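# Seat the lid fully on the box with suction

## Task

Set the lid onto the box and seat it completely. It only counts if the lid stays seated by itself with no support from the robot. Afterwards, release the suction and move the tool away from it.

## Robot and tools

Robot: a single six-joint FANUC CRX-type arm carrying a vacuum suction cup, with no gripper fingers. Joints from base outward are J1 waist, J2 shoulder, J3 elbow, J4 forearm roll, J5 wrist pitch and J6 wrist roll. Their ranges in rad: waist -3.491 to 3.491, shoulder -3.140 to 3.140, elbow -1.187 to 4.328, forearm roll -3.316 to 3.316, wrist pitch -3.140 to 3.140, wrist roll -3.927 to 3.927. Load limits: 144 N m for the first three and 36 N m for the three wrist joints.

Frames: the scene frame has its origin on the table surface beneath the arm base, +z up, and +y to the left when facing along +x. The base can be slightly tilted. The cup point is the center of the suction cup rim, and the cup points along the cup point's own +z axis. About 4 cm back from the rim the tool widens, with body and wrist camera sticking out up to about 9 cm sideways, so allow clearance. The printed position can be off from reality, more so at long reach.

execute_actions: argument actions is a list with zero or one entry, plus optional pictures (true/false). An empty list only reports the state. An action is {"rows": [...], "steps": n}, with 1 to 15 rows and steps from 1 to 15 (default 15, each step 1/30 s); each row is used for one step and the last row is reused if steps outnumber rows. A wait is {"steps": n} with n up to 300, counted from the previous result, so your thinking time is included.

A row is 7 numbers in [-1, 1]: dx, dy, dz, rx, ry, rz, suction. The first six are an offset, not a pose: a target for the cup point relative to the cup point pose shown in the latest result (or the pose at action start if no result has shown it yet, or for a second call within the same reply), expressed in the cup point's own axes. Every row refers to that same reference, not to the preceding row. Scale: 1.0 equals 0.6 m for dx, dy, dz and 180 degrees for rotation; rx, ry, rz form a single rotation vector. All-zero offsets pull the arm back to the reference pose, so they are not a pause. Suction: above 0.01 is on, 0.01 or less is off, and the setting persists.

move: target is one 7-number row with the same offset meaning; speed is optional, 0.002 to 0.5 m/s (default 0.25), with rotation capped at twice that in rad/s. It drives the cup point on a straight path lasting 0.5 to 10 s, cut off at 10 s if longer, turning the short way. It does not avoid obstacles, lags and can overshoot speed, especially with the arm nearly extended. The suction value is applied at the start. It ends when the path is over and the arm is still, or 5 s past the path's end. The result adds a move: line with the outcome (done, off_target, moving, held, fault), the limits that acted (paced means the sent pose was clipped; held means a check blocked some steps, after which the arm may speed up sharply) and the distance to target. The path begins once the arm is at rest, or after 3 s.

wait: seconds from 0 to 10; sends nothing new. zoom_image: camera (cam_head_left, cam_head_right, cam_high, cam_low, cam_wrist, all 504x504) and region [x0, y0, x1, y1] in pixels from the top-left, at most 504 by 504. read_manual: section "licences" only; no motion. finished_scene: scene = the current scene number; irreversible, and its result reports success. Replying with no tool call ends everything.

Control: each step the commanded pose is clipped to 70 mm and 16 degrees from the measured pose, then reached by damped inverse kinematics, favouring position over orientation. After an action ends, the arm only continues to the last clipped pose, so a distant target may need several calls; check the reported pose each time.

Results: the state line gives end_effector_position (m) and end_effector_quat_wxyz in the scene frame; also joint positions, suction_measured, part_present, and Flange force (noisy, includes held weight, largest after abrupt stops; "no reading" means none available). "pose unreachable" means the clearance check (which treats the mounting block as arm) altered or blocked the command, and HELD marks the affected steps. "Hand target" shows where the controller is currently heading. MOTOR HOT warns of heating from carrying loads; an OVER-TEMPERATURE FAULT brakes the arm until it cools.

Suction: press the 36 mm rim flat onto a smooth surface so it contacts all around, away from holes, seams or edges. suction_measured near 0 means no seal, 0.83 or more means airtight, lower means leaking. part_present turns 1 at 0.50 and back to 0 below 0.45. Under vacuum the cup shortens, so the held item sits up to about 12 mm nearer the tool. Vacuum can pull an item up even with the tool still. To release, rest the item on its support first, then switch suction off; the cup may still touch it until the tool has backed off 15 mm. If the cup seals to the table, switch suction off to free it.

Cautions: a contact torque at a joint's load limit, or 150 N of outside force anywhere on arm, tool or load, causes a 10 s stop that skips the rest of the call and lets the arm yield. The arm is stiff, so aiming even slightly past a firm contact can trigger this; faster approaches hit harder. Loose items may occasionally be nudged by something. Never push or drop anything off the table, and avoid drops, slips, slams and heavy pushing.

Each tool is called after "Emit:" as a command line: name --argument value for each argument, lists and objects as JSON in quotes; but a table of rows of numbers goes row by row, as --pt "numbers of a row", without its own name.

## Session

Emit:
execute_actions --actions '[]'

Scene clock: 0.00 s of 5000.00 s.
end_effector_position=(+0.5020, +0.0229, +0.3950) suction_measured=0.01 part_present=0 end_effector_quat_wxyz=(+0.000, -0.020, +1.000, -0.003)
Joint positions: [ 0.263  0.128  0.195  0.003 -1.632 -0.266]
Joint velocities: [-0.    -0.     0.001  0.     0.     0.   ]
Flange force (N, the push that the arm receives, along the end effector's own x y z axes): no reading
Hand target: +0.502, +0.023, +0.395; +0.000, -0.020, +1.000, -0.003

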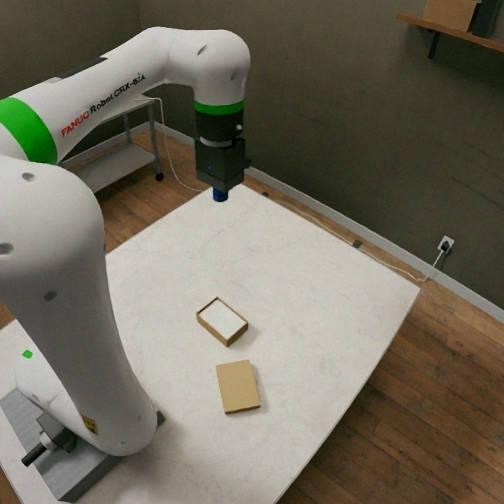

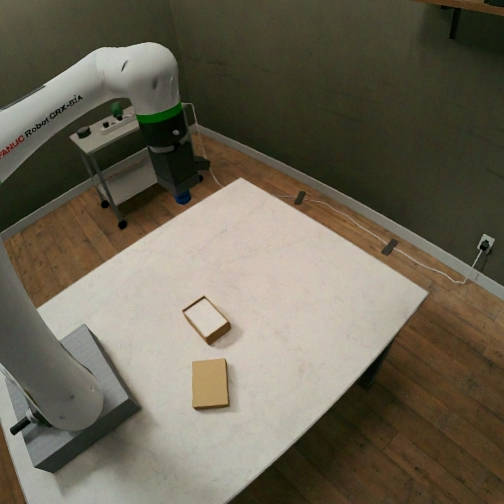

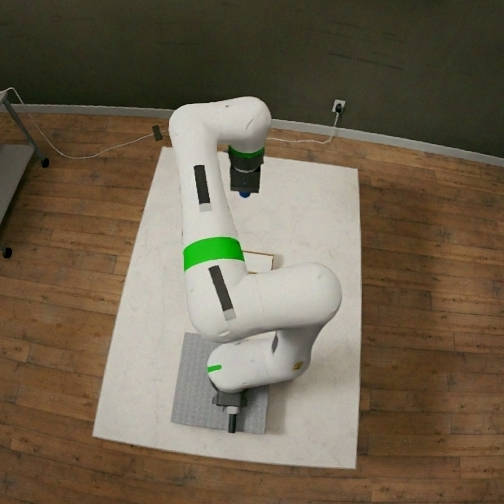

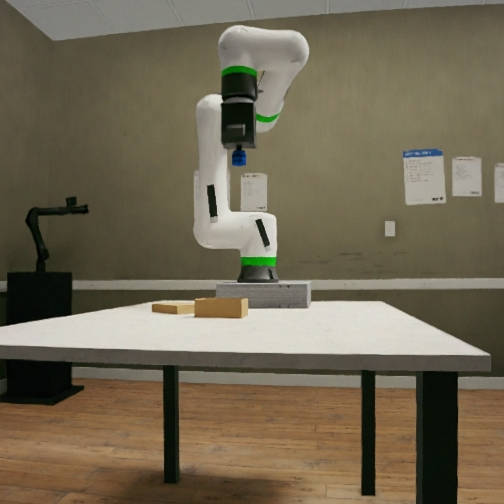

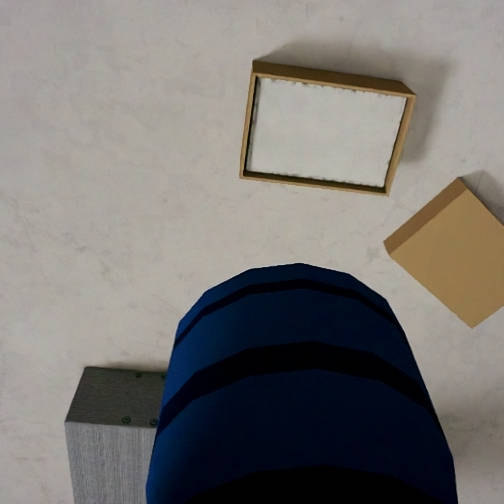

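Emit:
move --target '[0.27,-0.37,0.25,0,0,0,0]'

Emit:
zoom_image --camera "cam_low" --region '[140,280,260,330]'

Scene clock: 11.47 s of 5000.00 s.
end_effector_position=(+0.3495, -0.2072, +0.2469) suction_measured=0.01 part_present=0 end_effector_quat_wxyz=(-0.001, -0.021, +1.000, -0.005)
Joint positions: [-0.254 -0.072 -0.364  0.003 -1.273  0.251]
Joint velocities: [-0.001  0.001  0.001 -0.001  0.     0.   ]
Flange force (N, the push that the arm receives, along the end effector's own x y z axes): [1.5 -2.3 -3.3]
Hand target: +0.350, -0.207, +0.247; -0.001, -0.021, +1.000, -0.005
Off the commanded pose: 0.001 m, 0 deg.
After step 90, 6.77 s passed at rest.
move: done

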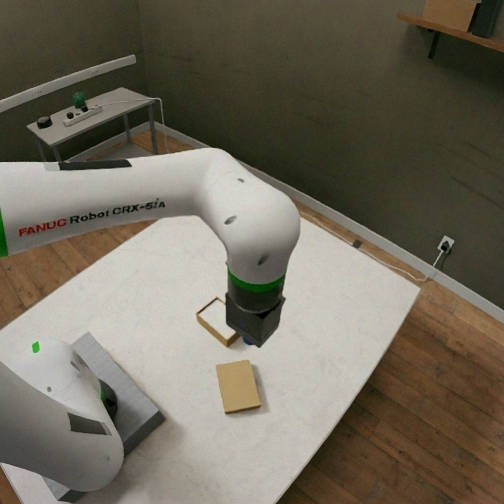

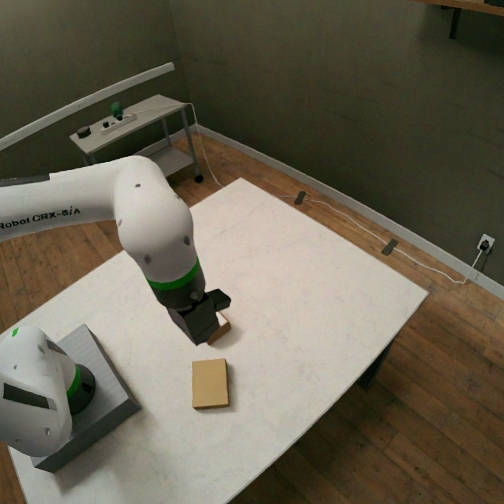

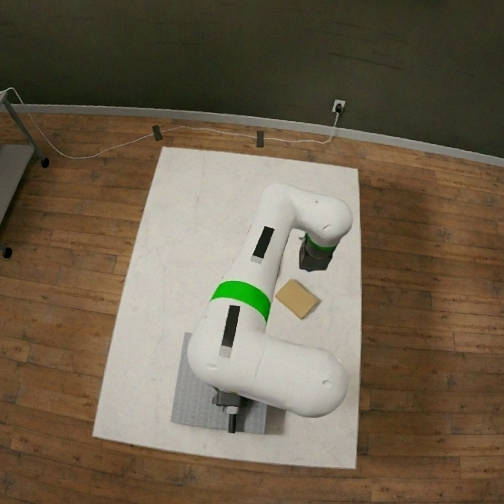

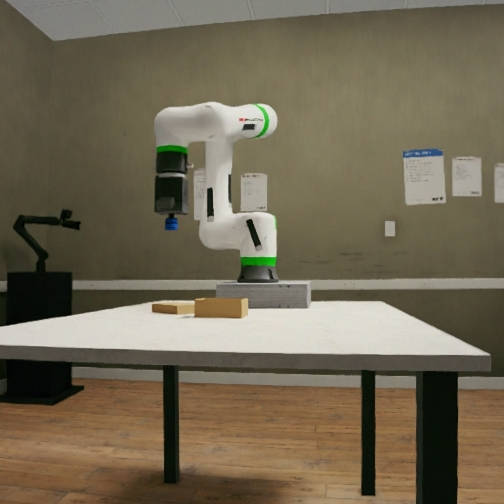

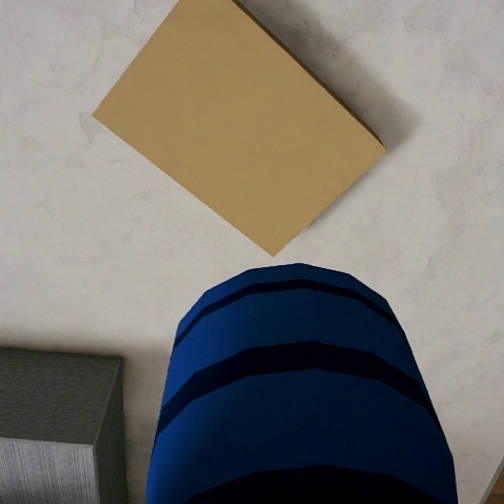

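Region (140, 280, 260, 330) of cam_low's 504x504 image, scaled by 4.200, with more detail than that image has; it fills the top 210 rows of this view, and the rest is white.

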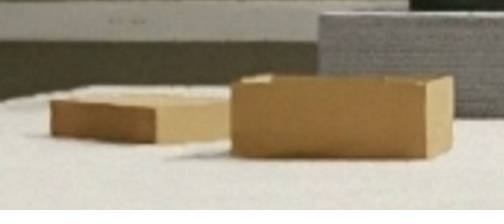

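Emit:
move --target '[0.046,0.0125,0.33,0,0,0,0]'

Emit:
move --target '[0,0,0.04,0,0,0,1]' --speed 0.02

Emit:
wait --seconds 0.7

Scene clock: 29.03 s of 5000.00 s.
end_effector_position=(+0.3218, -0.2021, +0.0485) suction_measured=0.01 part_present=0 end_effector_quat_wxyz=(-0.001, -0.021, +1.000, -0.004)
Joint positions: [-0.253  0.16  -0.672  0.003 -0.732  0.25 ]
Joint velocities: [-0.001  0.003  0.002  0.     0.    -0.001]
Flange force (N, the push that the arm receives, along the end effector's own x y z axes): [2.0 3.0 -2.3]
Hand target: +0.322, -0.202, +0.048; -0.001, -0.021, +1.000, -0.004
Off the commanded pose: 0.001 m, 0 deg.
After step 90, 13.30 s passed at rest.
move: done

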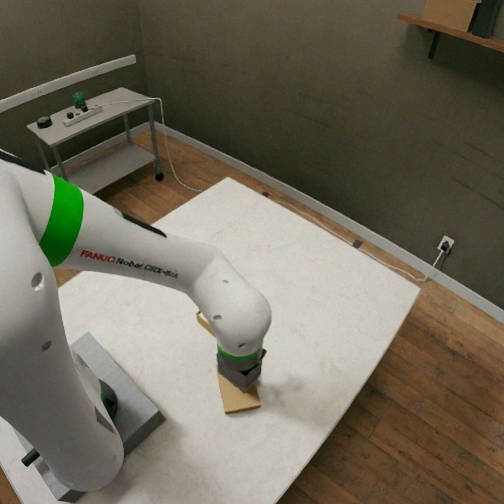

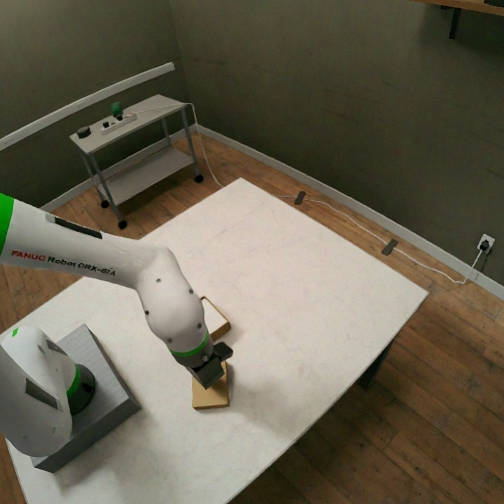

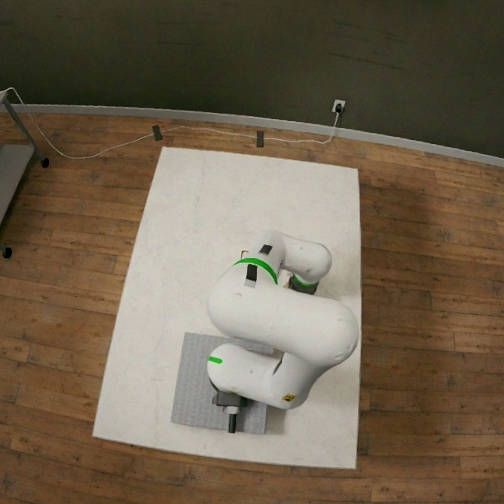

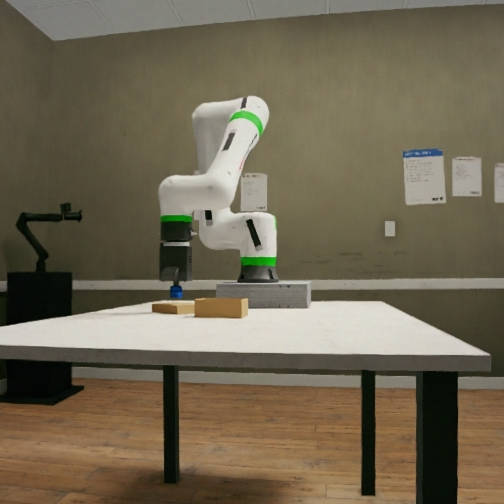

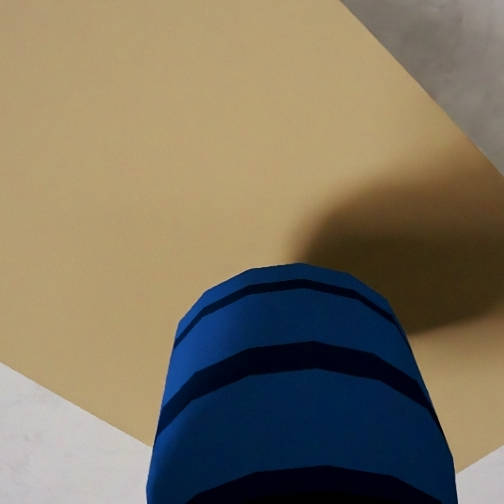

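Scene clock: 30.47 s of 5000.00 s.
end_effector_position=(+0.3218, -0.2022, +0.0244) suction_measured=0.96 part_present=1 end_effector_quat_wxyz=(-0.000, -0.021, +1.000, -0.004)
Joint positions: [-0.253  0.218 -0.685  0.003 -0.662  0.25 ]
Joint velocities: [ 0.     0.     0.    -0.     0.001  0.001]
Flange force (N, the push that the arm receives, along the end effector's own x y z axes): [0.5 0.5 -3.3]
Hand target: +0.322, -0.202, +0.024; -0.000, -0.021, +1.000, -0.004
Off the commanded pose: 0.000 m, 0 deg.
move: done

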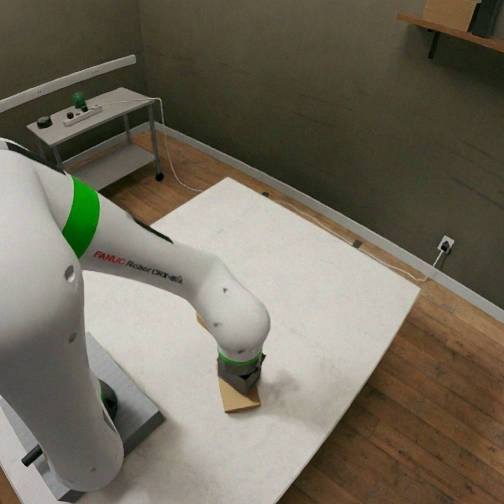

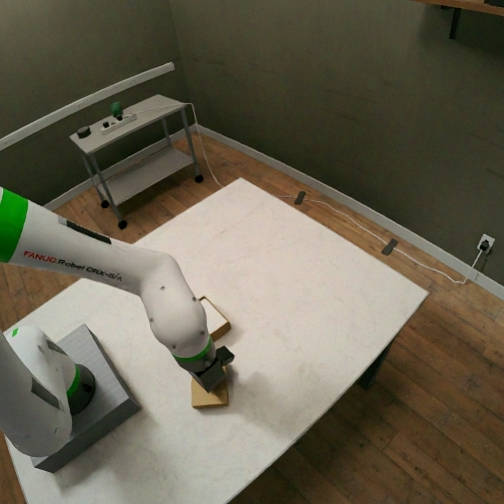

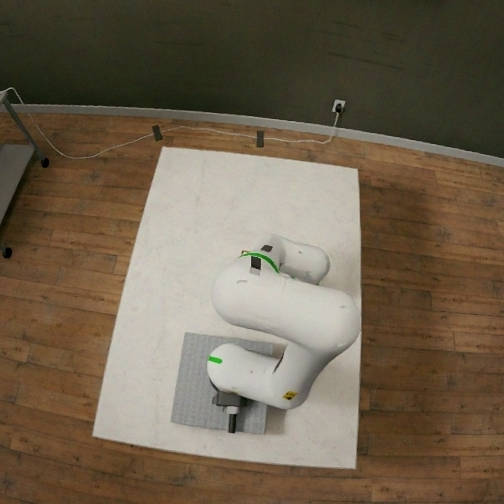

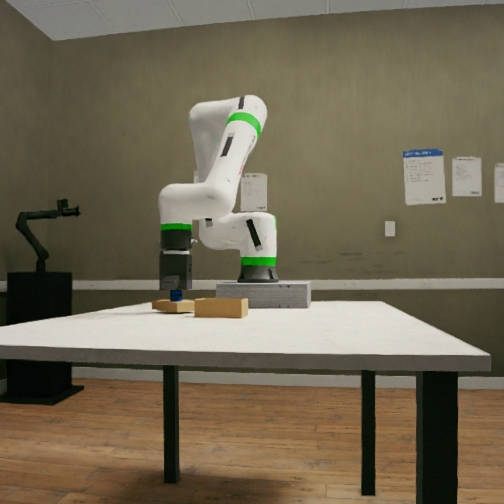

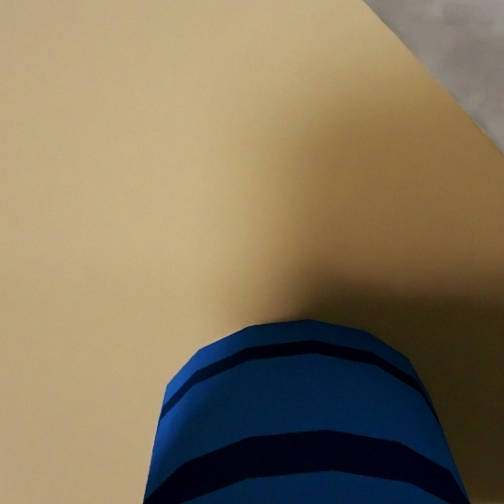

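Scene clock: 31.17 s of 5000.00 s.
end_effector_position=(+0.3218, -0.2022, +0.0244) suction_measured=0.98 part_present=1 end_effector_quat_wxyz=(-0.000, -0.021, +1.000, -0.004)
Joint positions: [-0.253  0.218 -0.685  0.003 -0.662  0.25 ]
Joint velocities: [-0. -0.  0. -0.  0.  0.]
Flange force (N, the push that the arm receives, along the end effector's own x y z axes): [0.6 -2.0 -1.4]
Hand target: +0.322, -0.202, +0.024; -0.000, -0.021, +1.000, -0.004
Off the commanded pose: 0.000 m, 0 deg.
Steps of this call (steps 1 to 21: nothing new was sent). Readings (end_effector_position | what the end effector reports):
1: (+0.3218, -0.2022, +0.0244) | suction_measured=0.98 part_present=1
2: (+0.3218, -0.2022, +0.0244) | suction_measured=0.98 part_present=1
4: (+0.3218, -0.2022, +0.0244) | suction_measured=0.98 part_present=1
8: (+0.3218, -0.2022, +0.0244) | suction_measured=0.98 part_present=1
21: the state above

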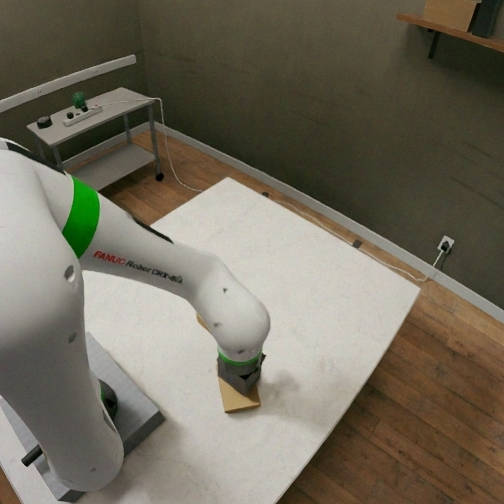

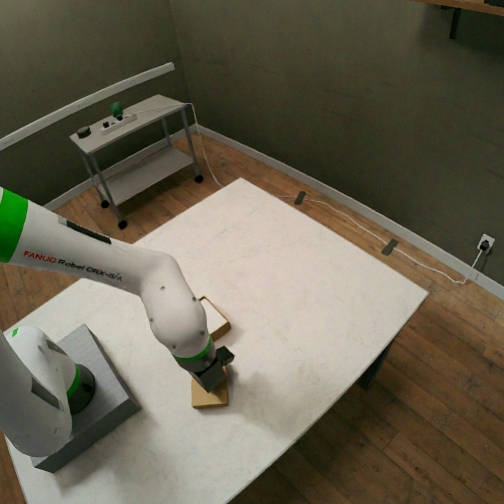

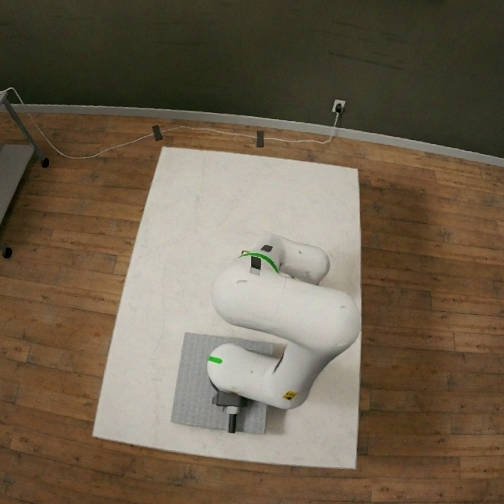

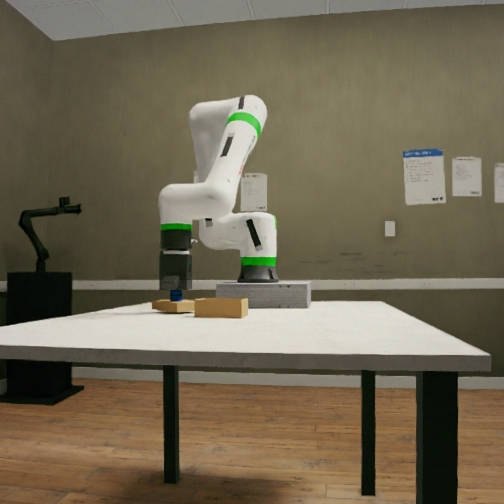

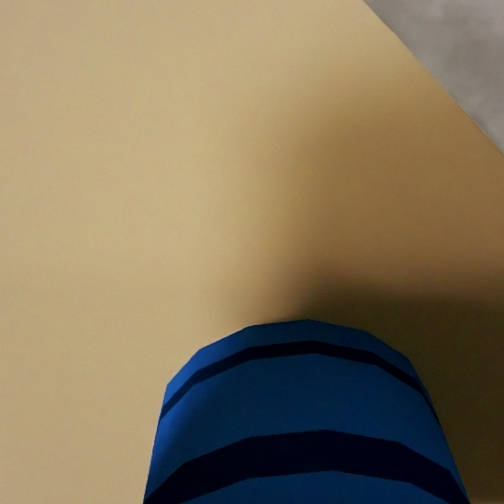

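Emit:
move --target '[0,0,-0.135,0,0,0,1]' --speed 0.15

Emit:
move --target '[-0.167,0.284,0,0,0,-0.194,1]' --speed 0.2

Emit:
move --target '[0,0,0.045,0,0,0,1]' --speed 0.04

Emit:
zoom_image --camera "cam_low" --region '[185,275,260,325]'

Emit:
zoom_image --camera "cam_head_left" --region '[185,280,260,355]'

Emit:
zoom_image --camera "cam_head_right" --region '[170,280,245,355]'

Scene clock: 45.77 s of 5000.00 s.
end_effector_position=(+0.3217, -0.2018, +0.1057) suction_measured=0.98 part_present=1 end_effector_quat_wxyz=(-0.001, -0.021, +1.000, -0.005)
Joint positions: [-0.253  0.04  -0.626  0.003 -0.898  0.25 ]
Joint velocities: [ 0.001 -0.001 -0.    -0.001 -0.    -0.003]
Flange force (N, the push that the arm receives, along the end effector's own x y z axes): [2.6 -0.9 -4.9]
Hand target: +0.322, -0.202, +0.106; -0.001, -0.021, +1.000, -0.005
Off the commanded pose: 0.000 m, 0 deg.
After step 90, 10.67 s passed at rest.
move: done

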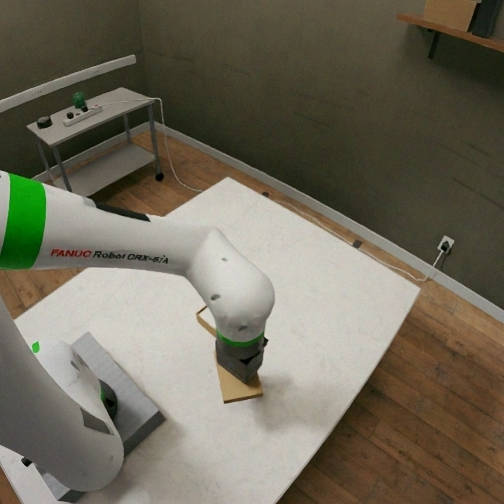

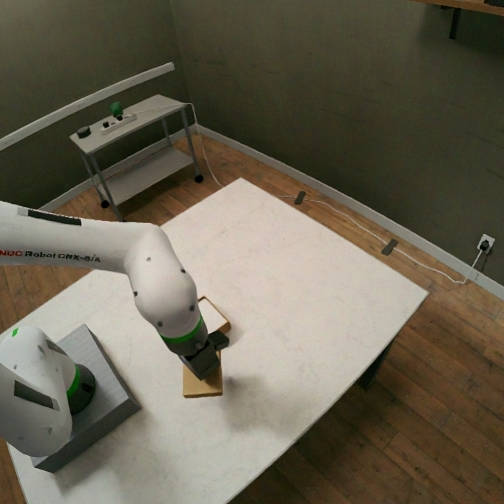

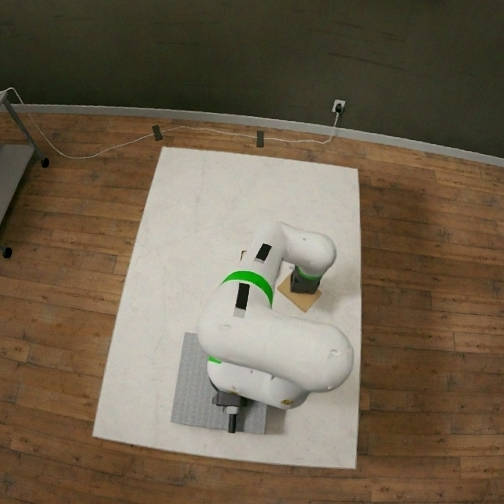

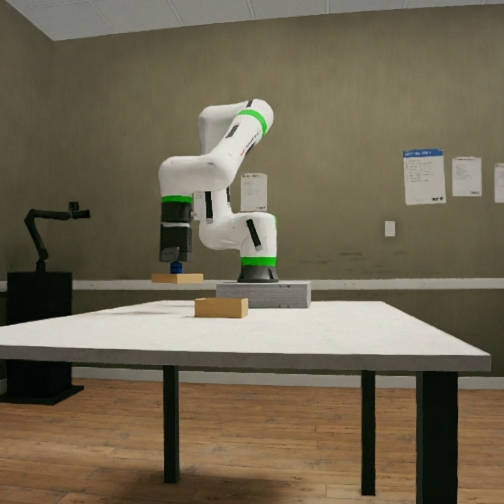

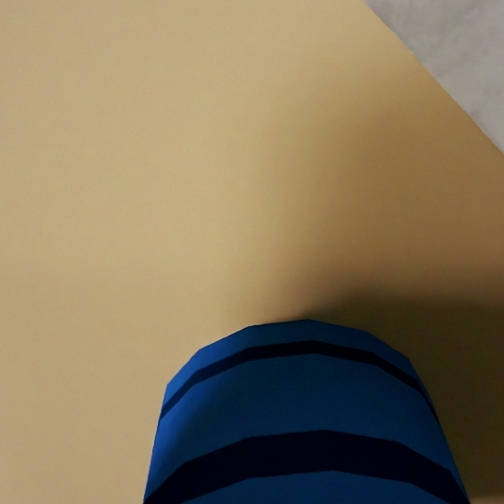

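Scene clock: 47.67 s of 5000.00 s.
end_effector_position=(+0.4147, -0.0262, +0.1042) suction_measured=0.98 part_present=1 end_effector_quat_wxyz=(-0.001, -0.320, +0.947, -0.003)
Joint positions: [ 0.213  0.127 -0.531  0.003 -0.907  0.393]
Joint velocities: [ 0.     0.001  0.001 -0.002 -0.001  0.001]
Flange force (N, the push that the arm receives, along the end effector's own x y z axes): [4.5 1.9 -1.7]
Hand target: +0.415, -0.026, +0.104; -0.001, -0.320, +0.947, -0.003
Off the commanded pose: 0.001 m, 0 deg.
move: done

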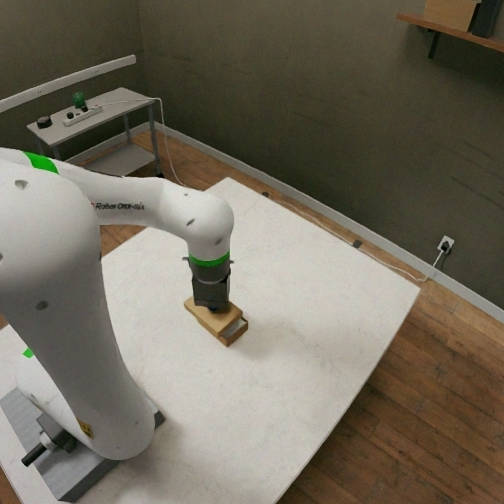

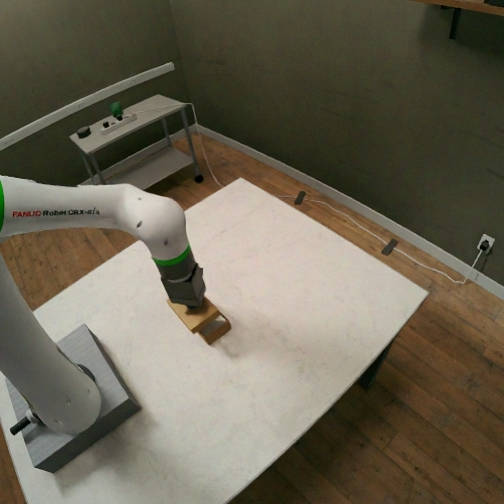

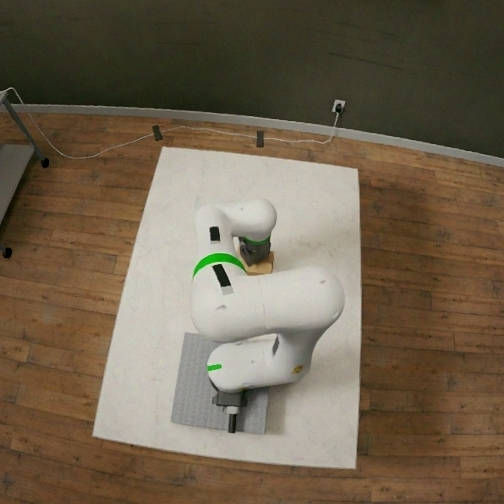

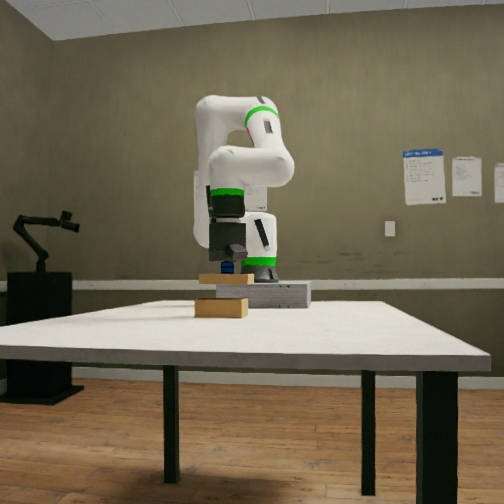

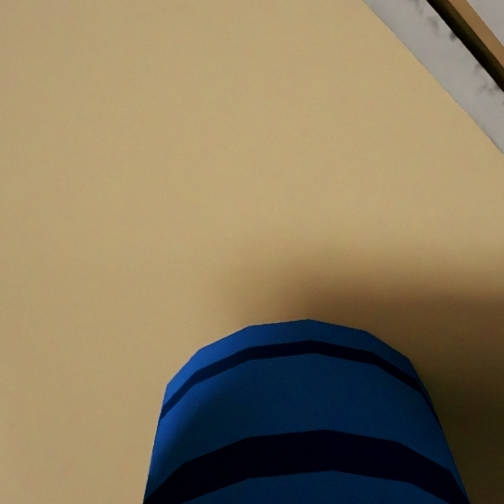

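Scene clock: 48.60 s of 5000.00 s.
end_effector_position=(+0.4146, -0.0262, +0.0771) suction_measured=0.98 part_present=1 end_effector_quat_wxyz=(-0.001, -0.320, +0.947, -0.003)
Joint positions: [ 0.213  0.177 -0.554  0.003 -0.835  0.393]
Joint velocities: [ 0.     0.001  0.001 -0.     0.    -0.   ]
Flange force (N, the push that the arm receives, along the end effector's own x y z axes): [2.3 0.6 -1.5]
Hand target: +0.415, -0.026, +0.077; -0.001, -0.320, +0.947, -0.003
Off the commanded pose: 0.000 m, 0 deg.
move: done

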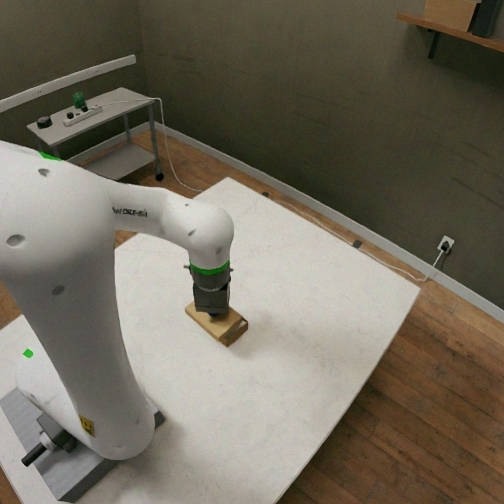

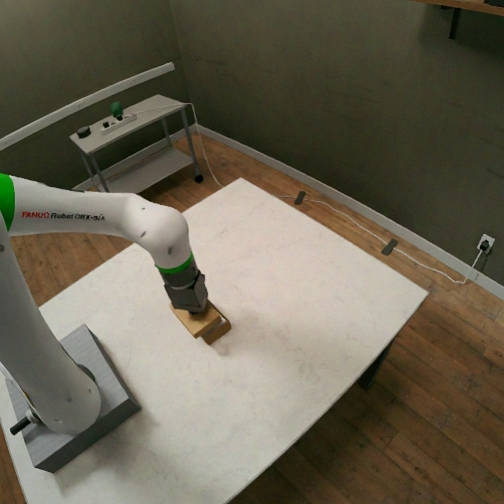

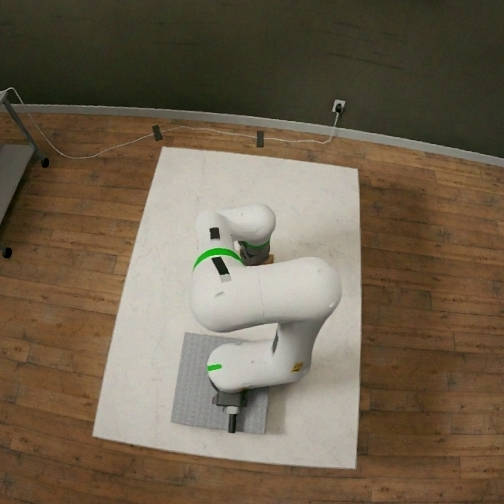

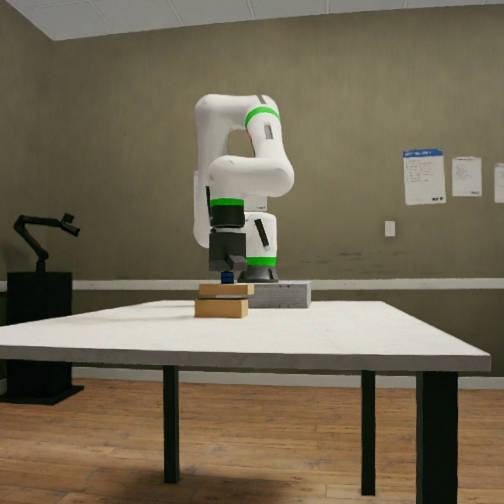

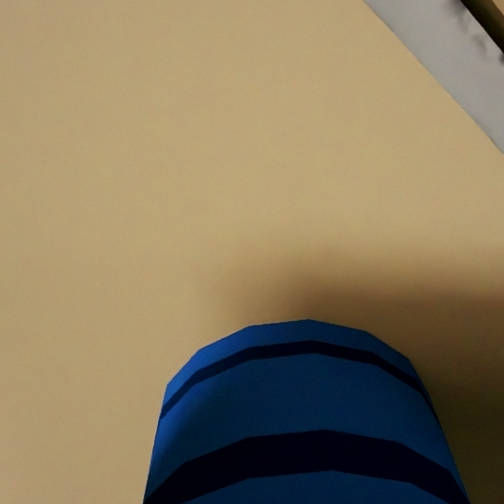

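Region (185, 275, 260, 325) of cam_low's 504x504 image, scaled by 6.720, with more detail than that image has.

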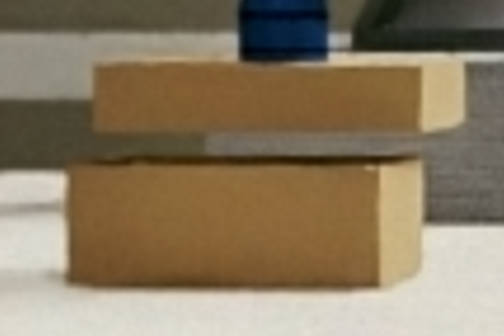

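Region (185, 280, 260, 355) of cam_head_left's 504x504 image, scaled by 6.720, with more detail than that image has.

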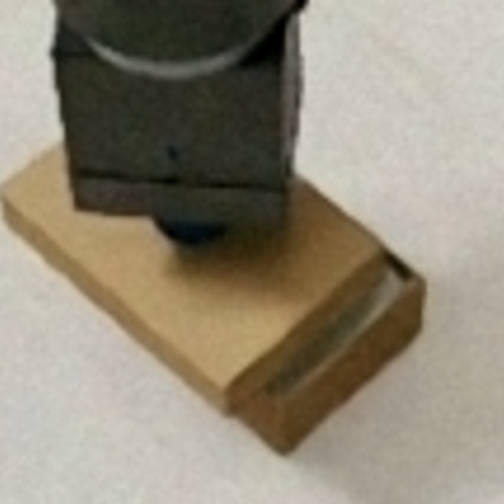

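Region (170, 280, 245, 355) of cam_head_right's 504x504 image, scaled by 6.720, with more detail than that image has.

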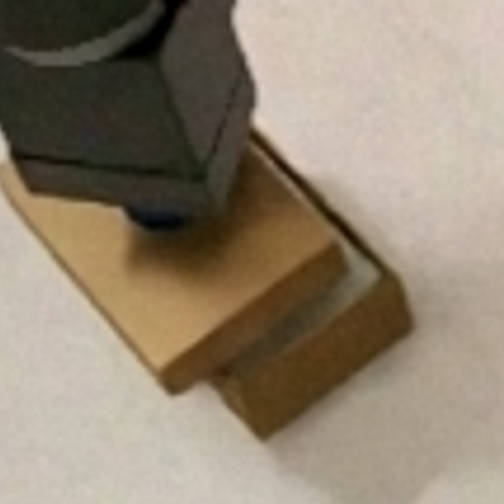

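Emit:
move --target '[-0.034,-0.001,0.007,0,0,0,1]' --speed 0.04

Emit:
zoom_image --camera "cam_low" --region '[185,275,260,325]'

Emit:
zoom_image --camera "cam_head_left" --region '[185,280,260,355]'

Emit:
zoom_image --camera "cam_head_right" --region '[170,280,245,355]'

Scene clock: 58.27 s of 5000.00 s.
end_effector_position=(+0.4312, -0.0143, +0.0728) suction_measured=0.98 part_present=1 end_effector_quat_wxyz=(-0.001, -0.320, +0.947, -0.003)
Joint positions: [ 0.231  0.22  -0.513  0.003 -0.833  0.375]
Joint velocities: [ 0.001  0.    -0.    -0.    -0.    -0.   ]
Flange force (N, the push that the arm receives, along the end effector's own x y z axes): [2.9 0.3 0.1]
Hand target: +0.431, -0.014, +0.073; -0.001, -0.320, +0.947, -0.003
Off the commanded pose: 0.000 m, 0 deg.
After step 90, 5.87 s passed at rest.
move: done

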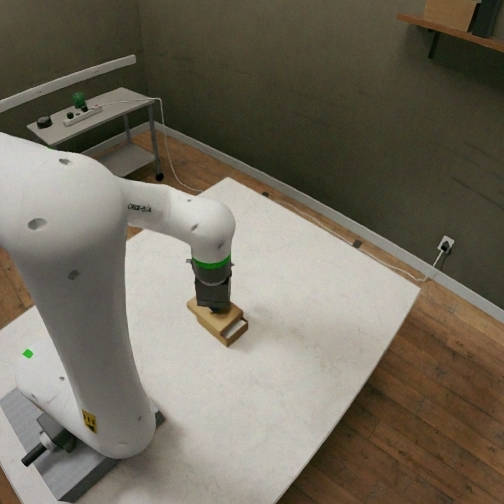

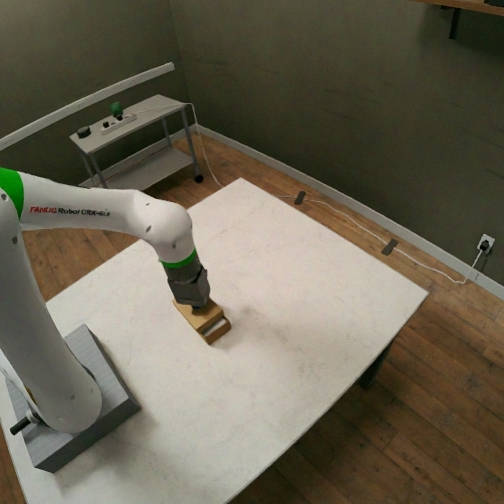

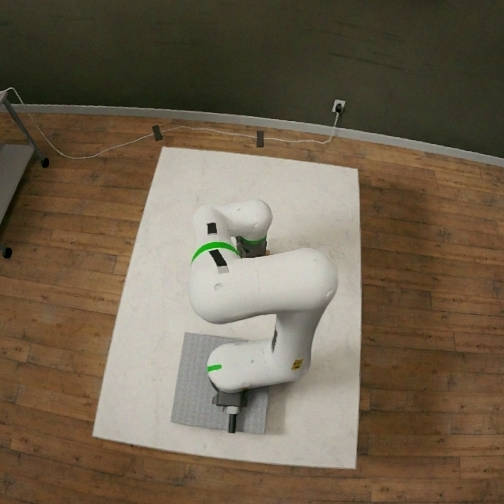

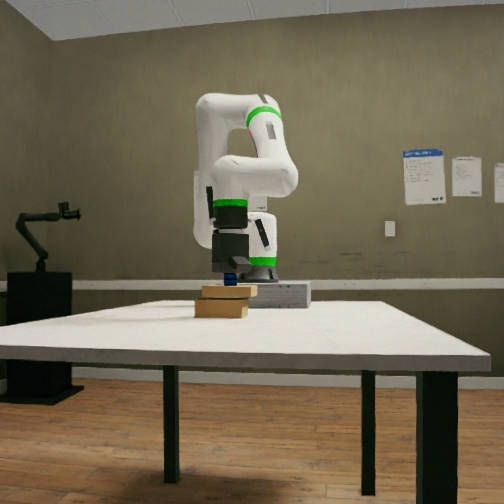

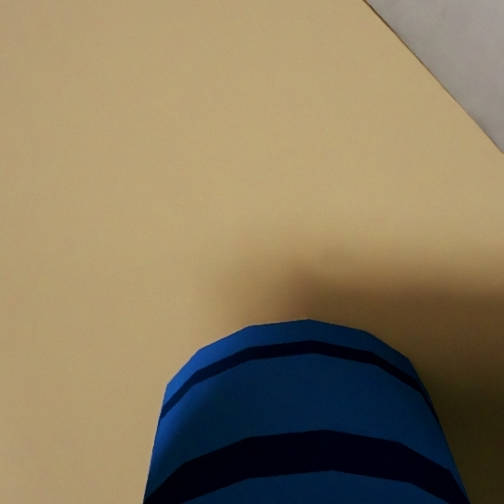

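Region (185, 275, 260, 325) of cam_low's 504x504 image, scaled by 6.720, with more detail than that image has.

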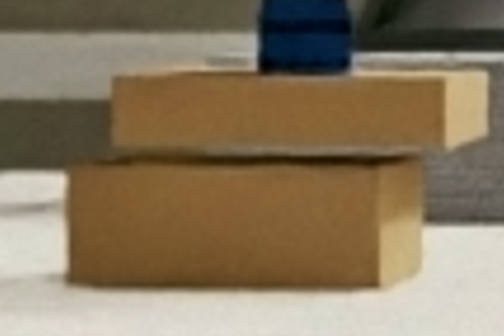

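Region (185, 280, 260, 355) of cam_head_left's 504x504 image, scaled by 6.720, with more detail than that image has.

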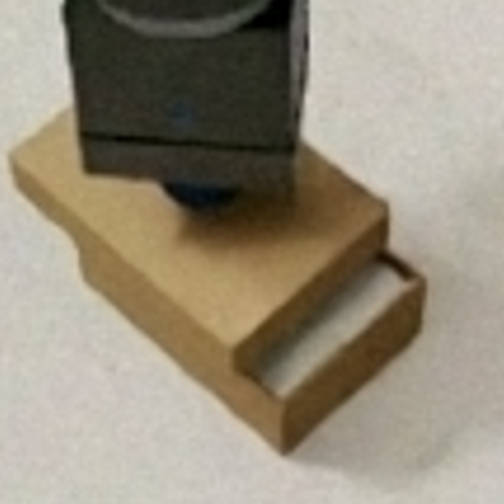

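Region (170, 280, 245, 355) of cam_head_right's 504x504 image, scaled by 6.720, with more detail than that image has.

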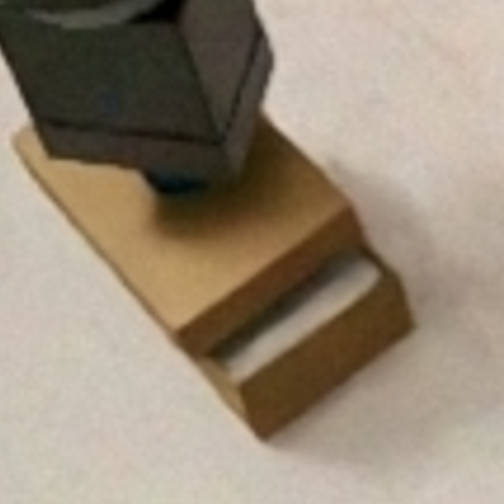

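Emit:
move --target '[-0.0205,-0.0285,0,0,0,0,1]' --speed 0.04

Emit:
zoom_image --camera "cam_low" --region '[185,275,260,325]'

Emit:
zoom_image --camera "cam_head_left" --region '[185,280,260,355]'

Emit:
zoom_image --camera "cam_head_right" --region '[170,280,245,355]'

Scene clock: 70.40 s of 5000.00 s.
end_effector_position=(+0.4514, -0.0205, +0.0728) suction_measured=0.98 part_present=1 end_effector_quat_wxyz=(-0.001, -0.320, +0.947, -0.003)
Joint positions: [ 0.204  0.264 -0.455  0.003 -0.846  0.402]
Joint velocities: [-0.    -0.     0.001 -0.    -0.     0.001]
Flange force (N, the push that the arm receives, along the end effector's own x y z axes): [-2.3 -1.4 -1.3]
Hand target: +0.451, -0.021, +0.073; -0.001, -0.320, +0.947, -0.003
Off the commanded pose: 0.000 m, 0 deg.
After step 90, 8.33 s passed at rest.
move: done

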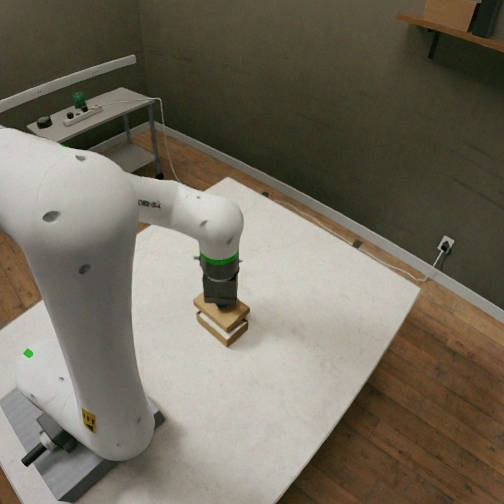

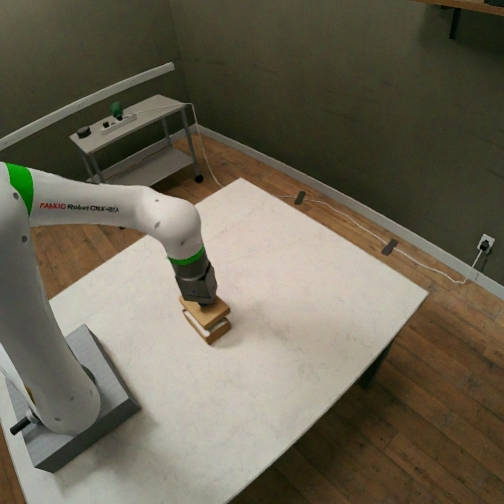

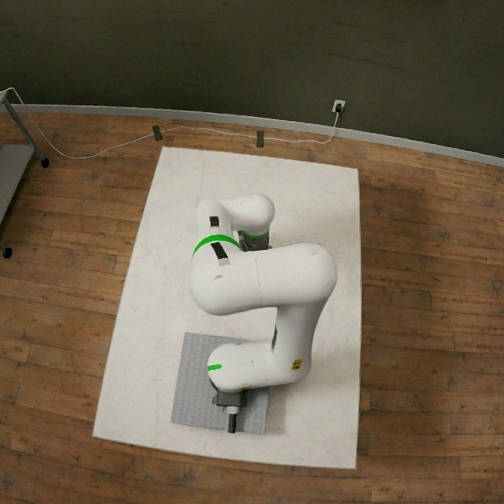

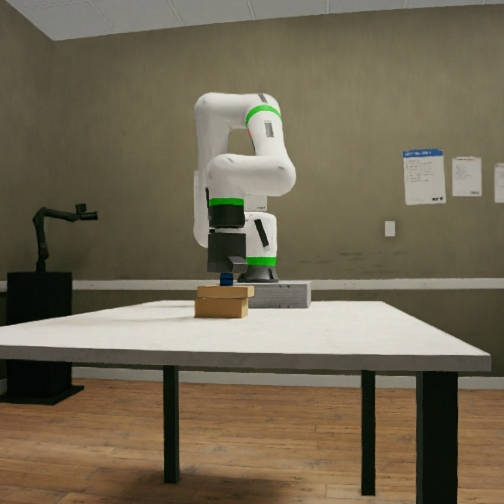

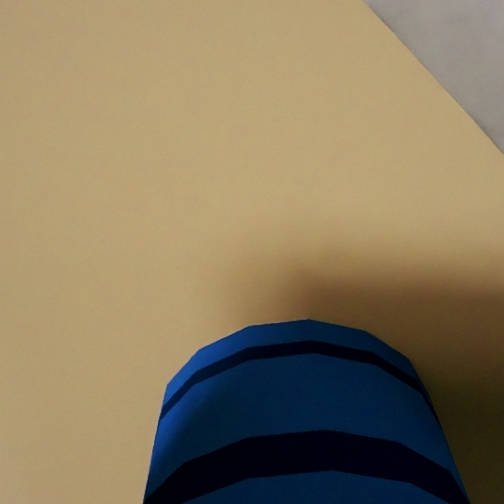

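Region (185, 275, 260, 325) of cam_low's 504x504 image, scaled by 6.720, with more detail than that image has.

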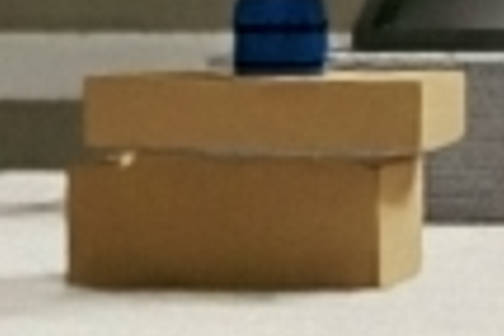

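Region (185, 280, 260, 355) of cam_head_left's 504x504 image, scaled by 6.720, with more detail than that image has.

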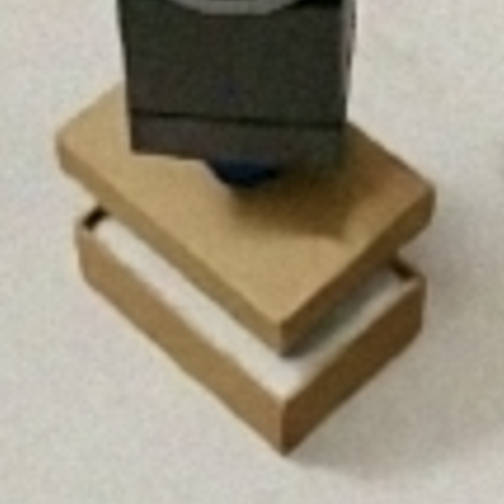

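Region (170, 280, 245, 355) of cam_head_right's 504x504 image, scaled by 6.720, with more detail than that image has.

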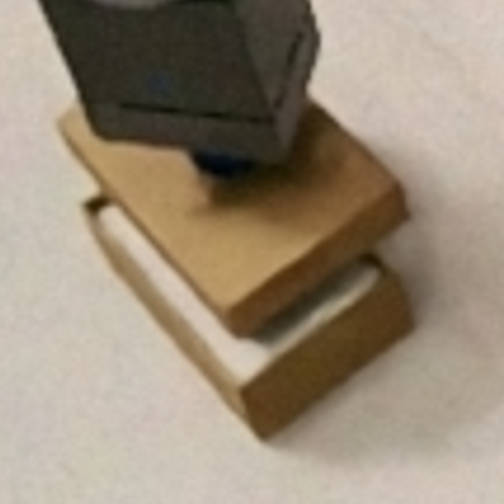

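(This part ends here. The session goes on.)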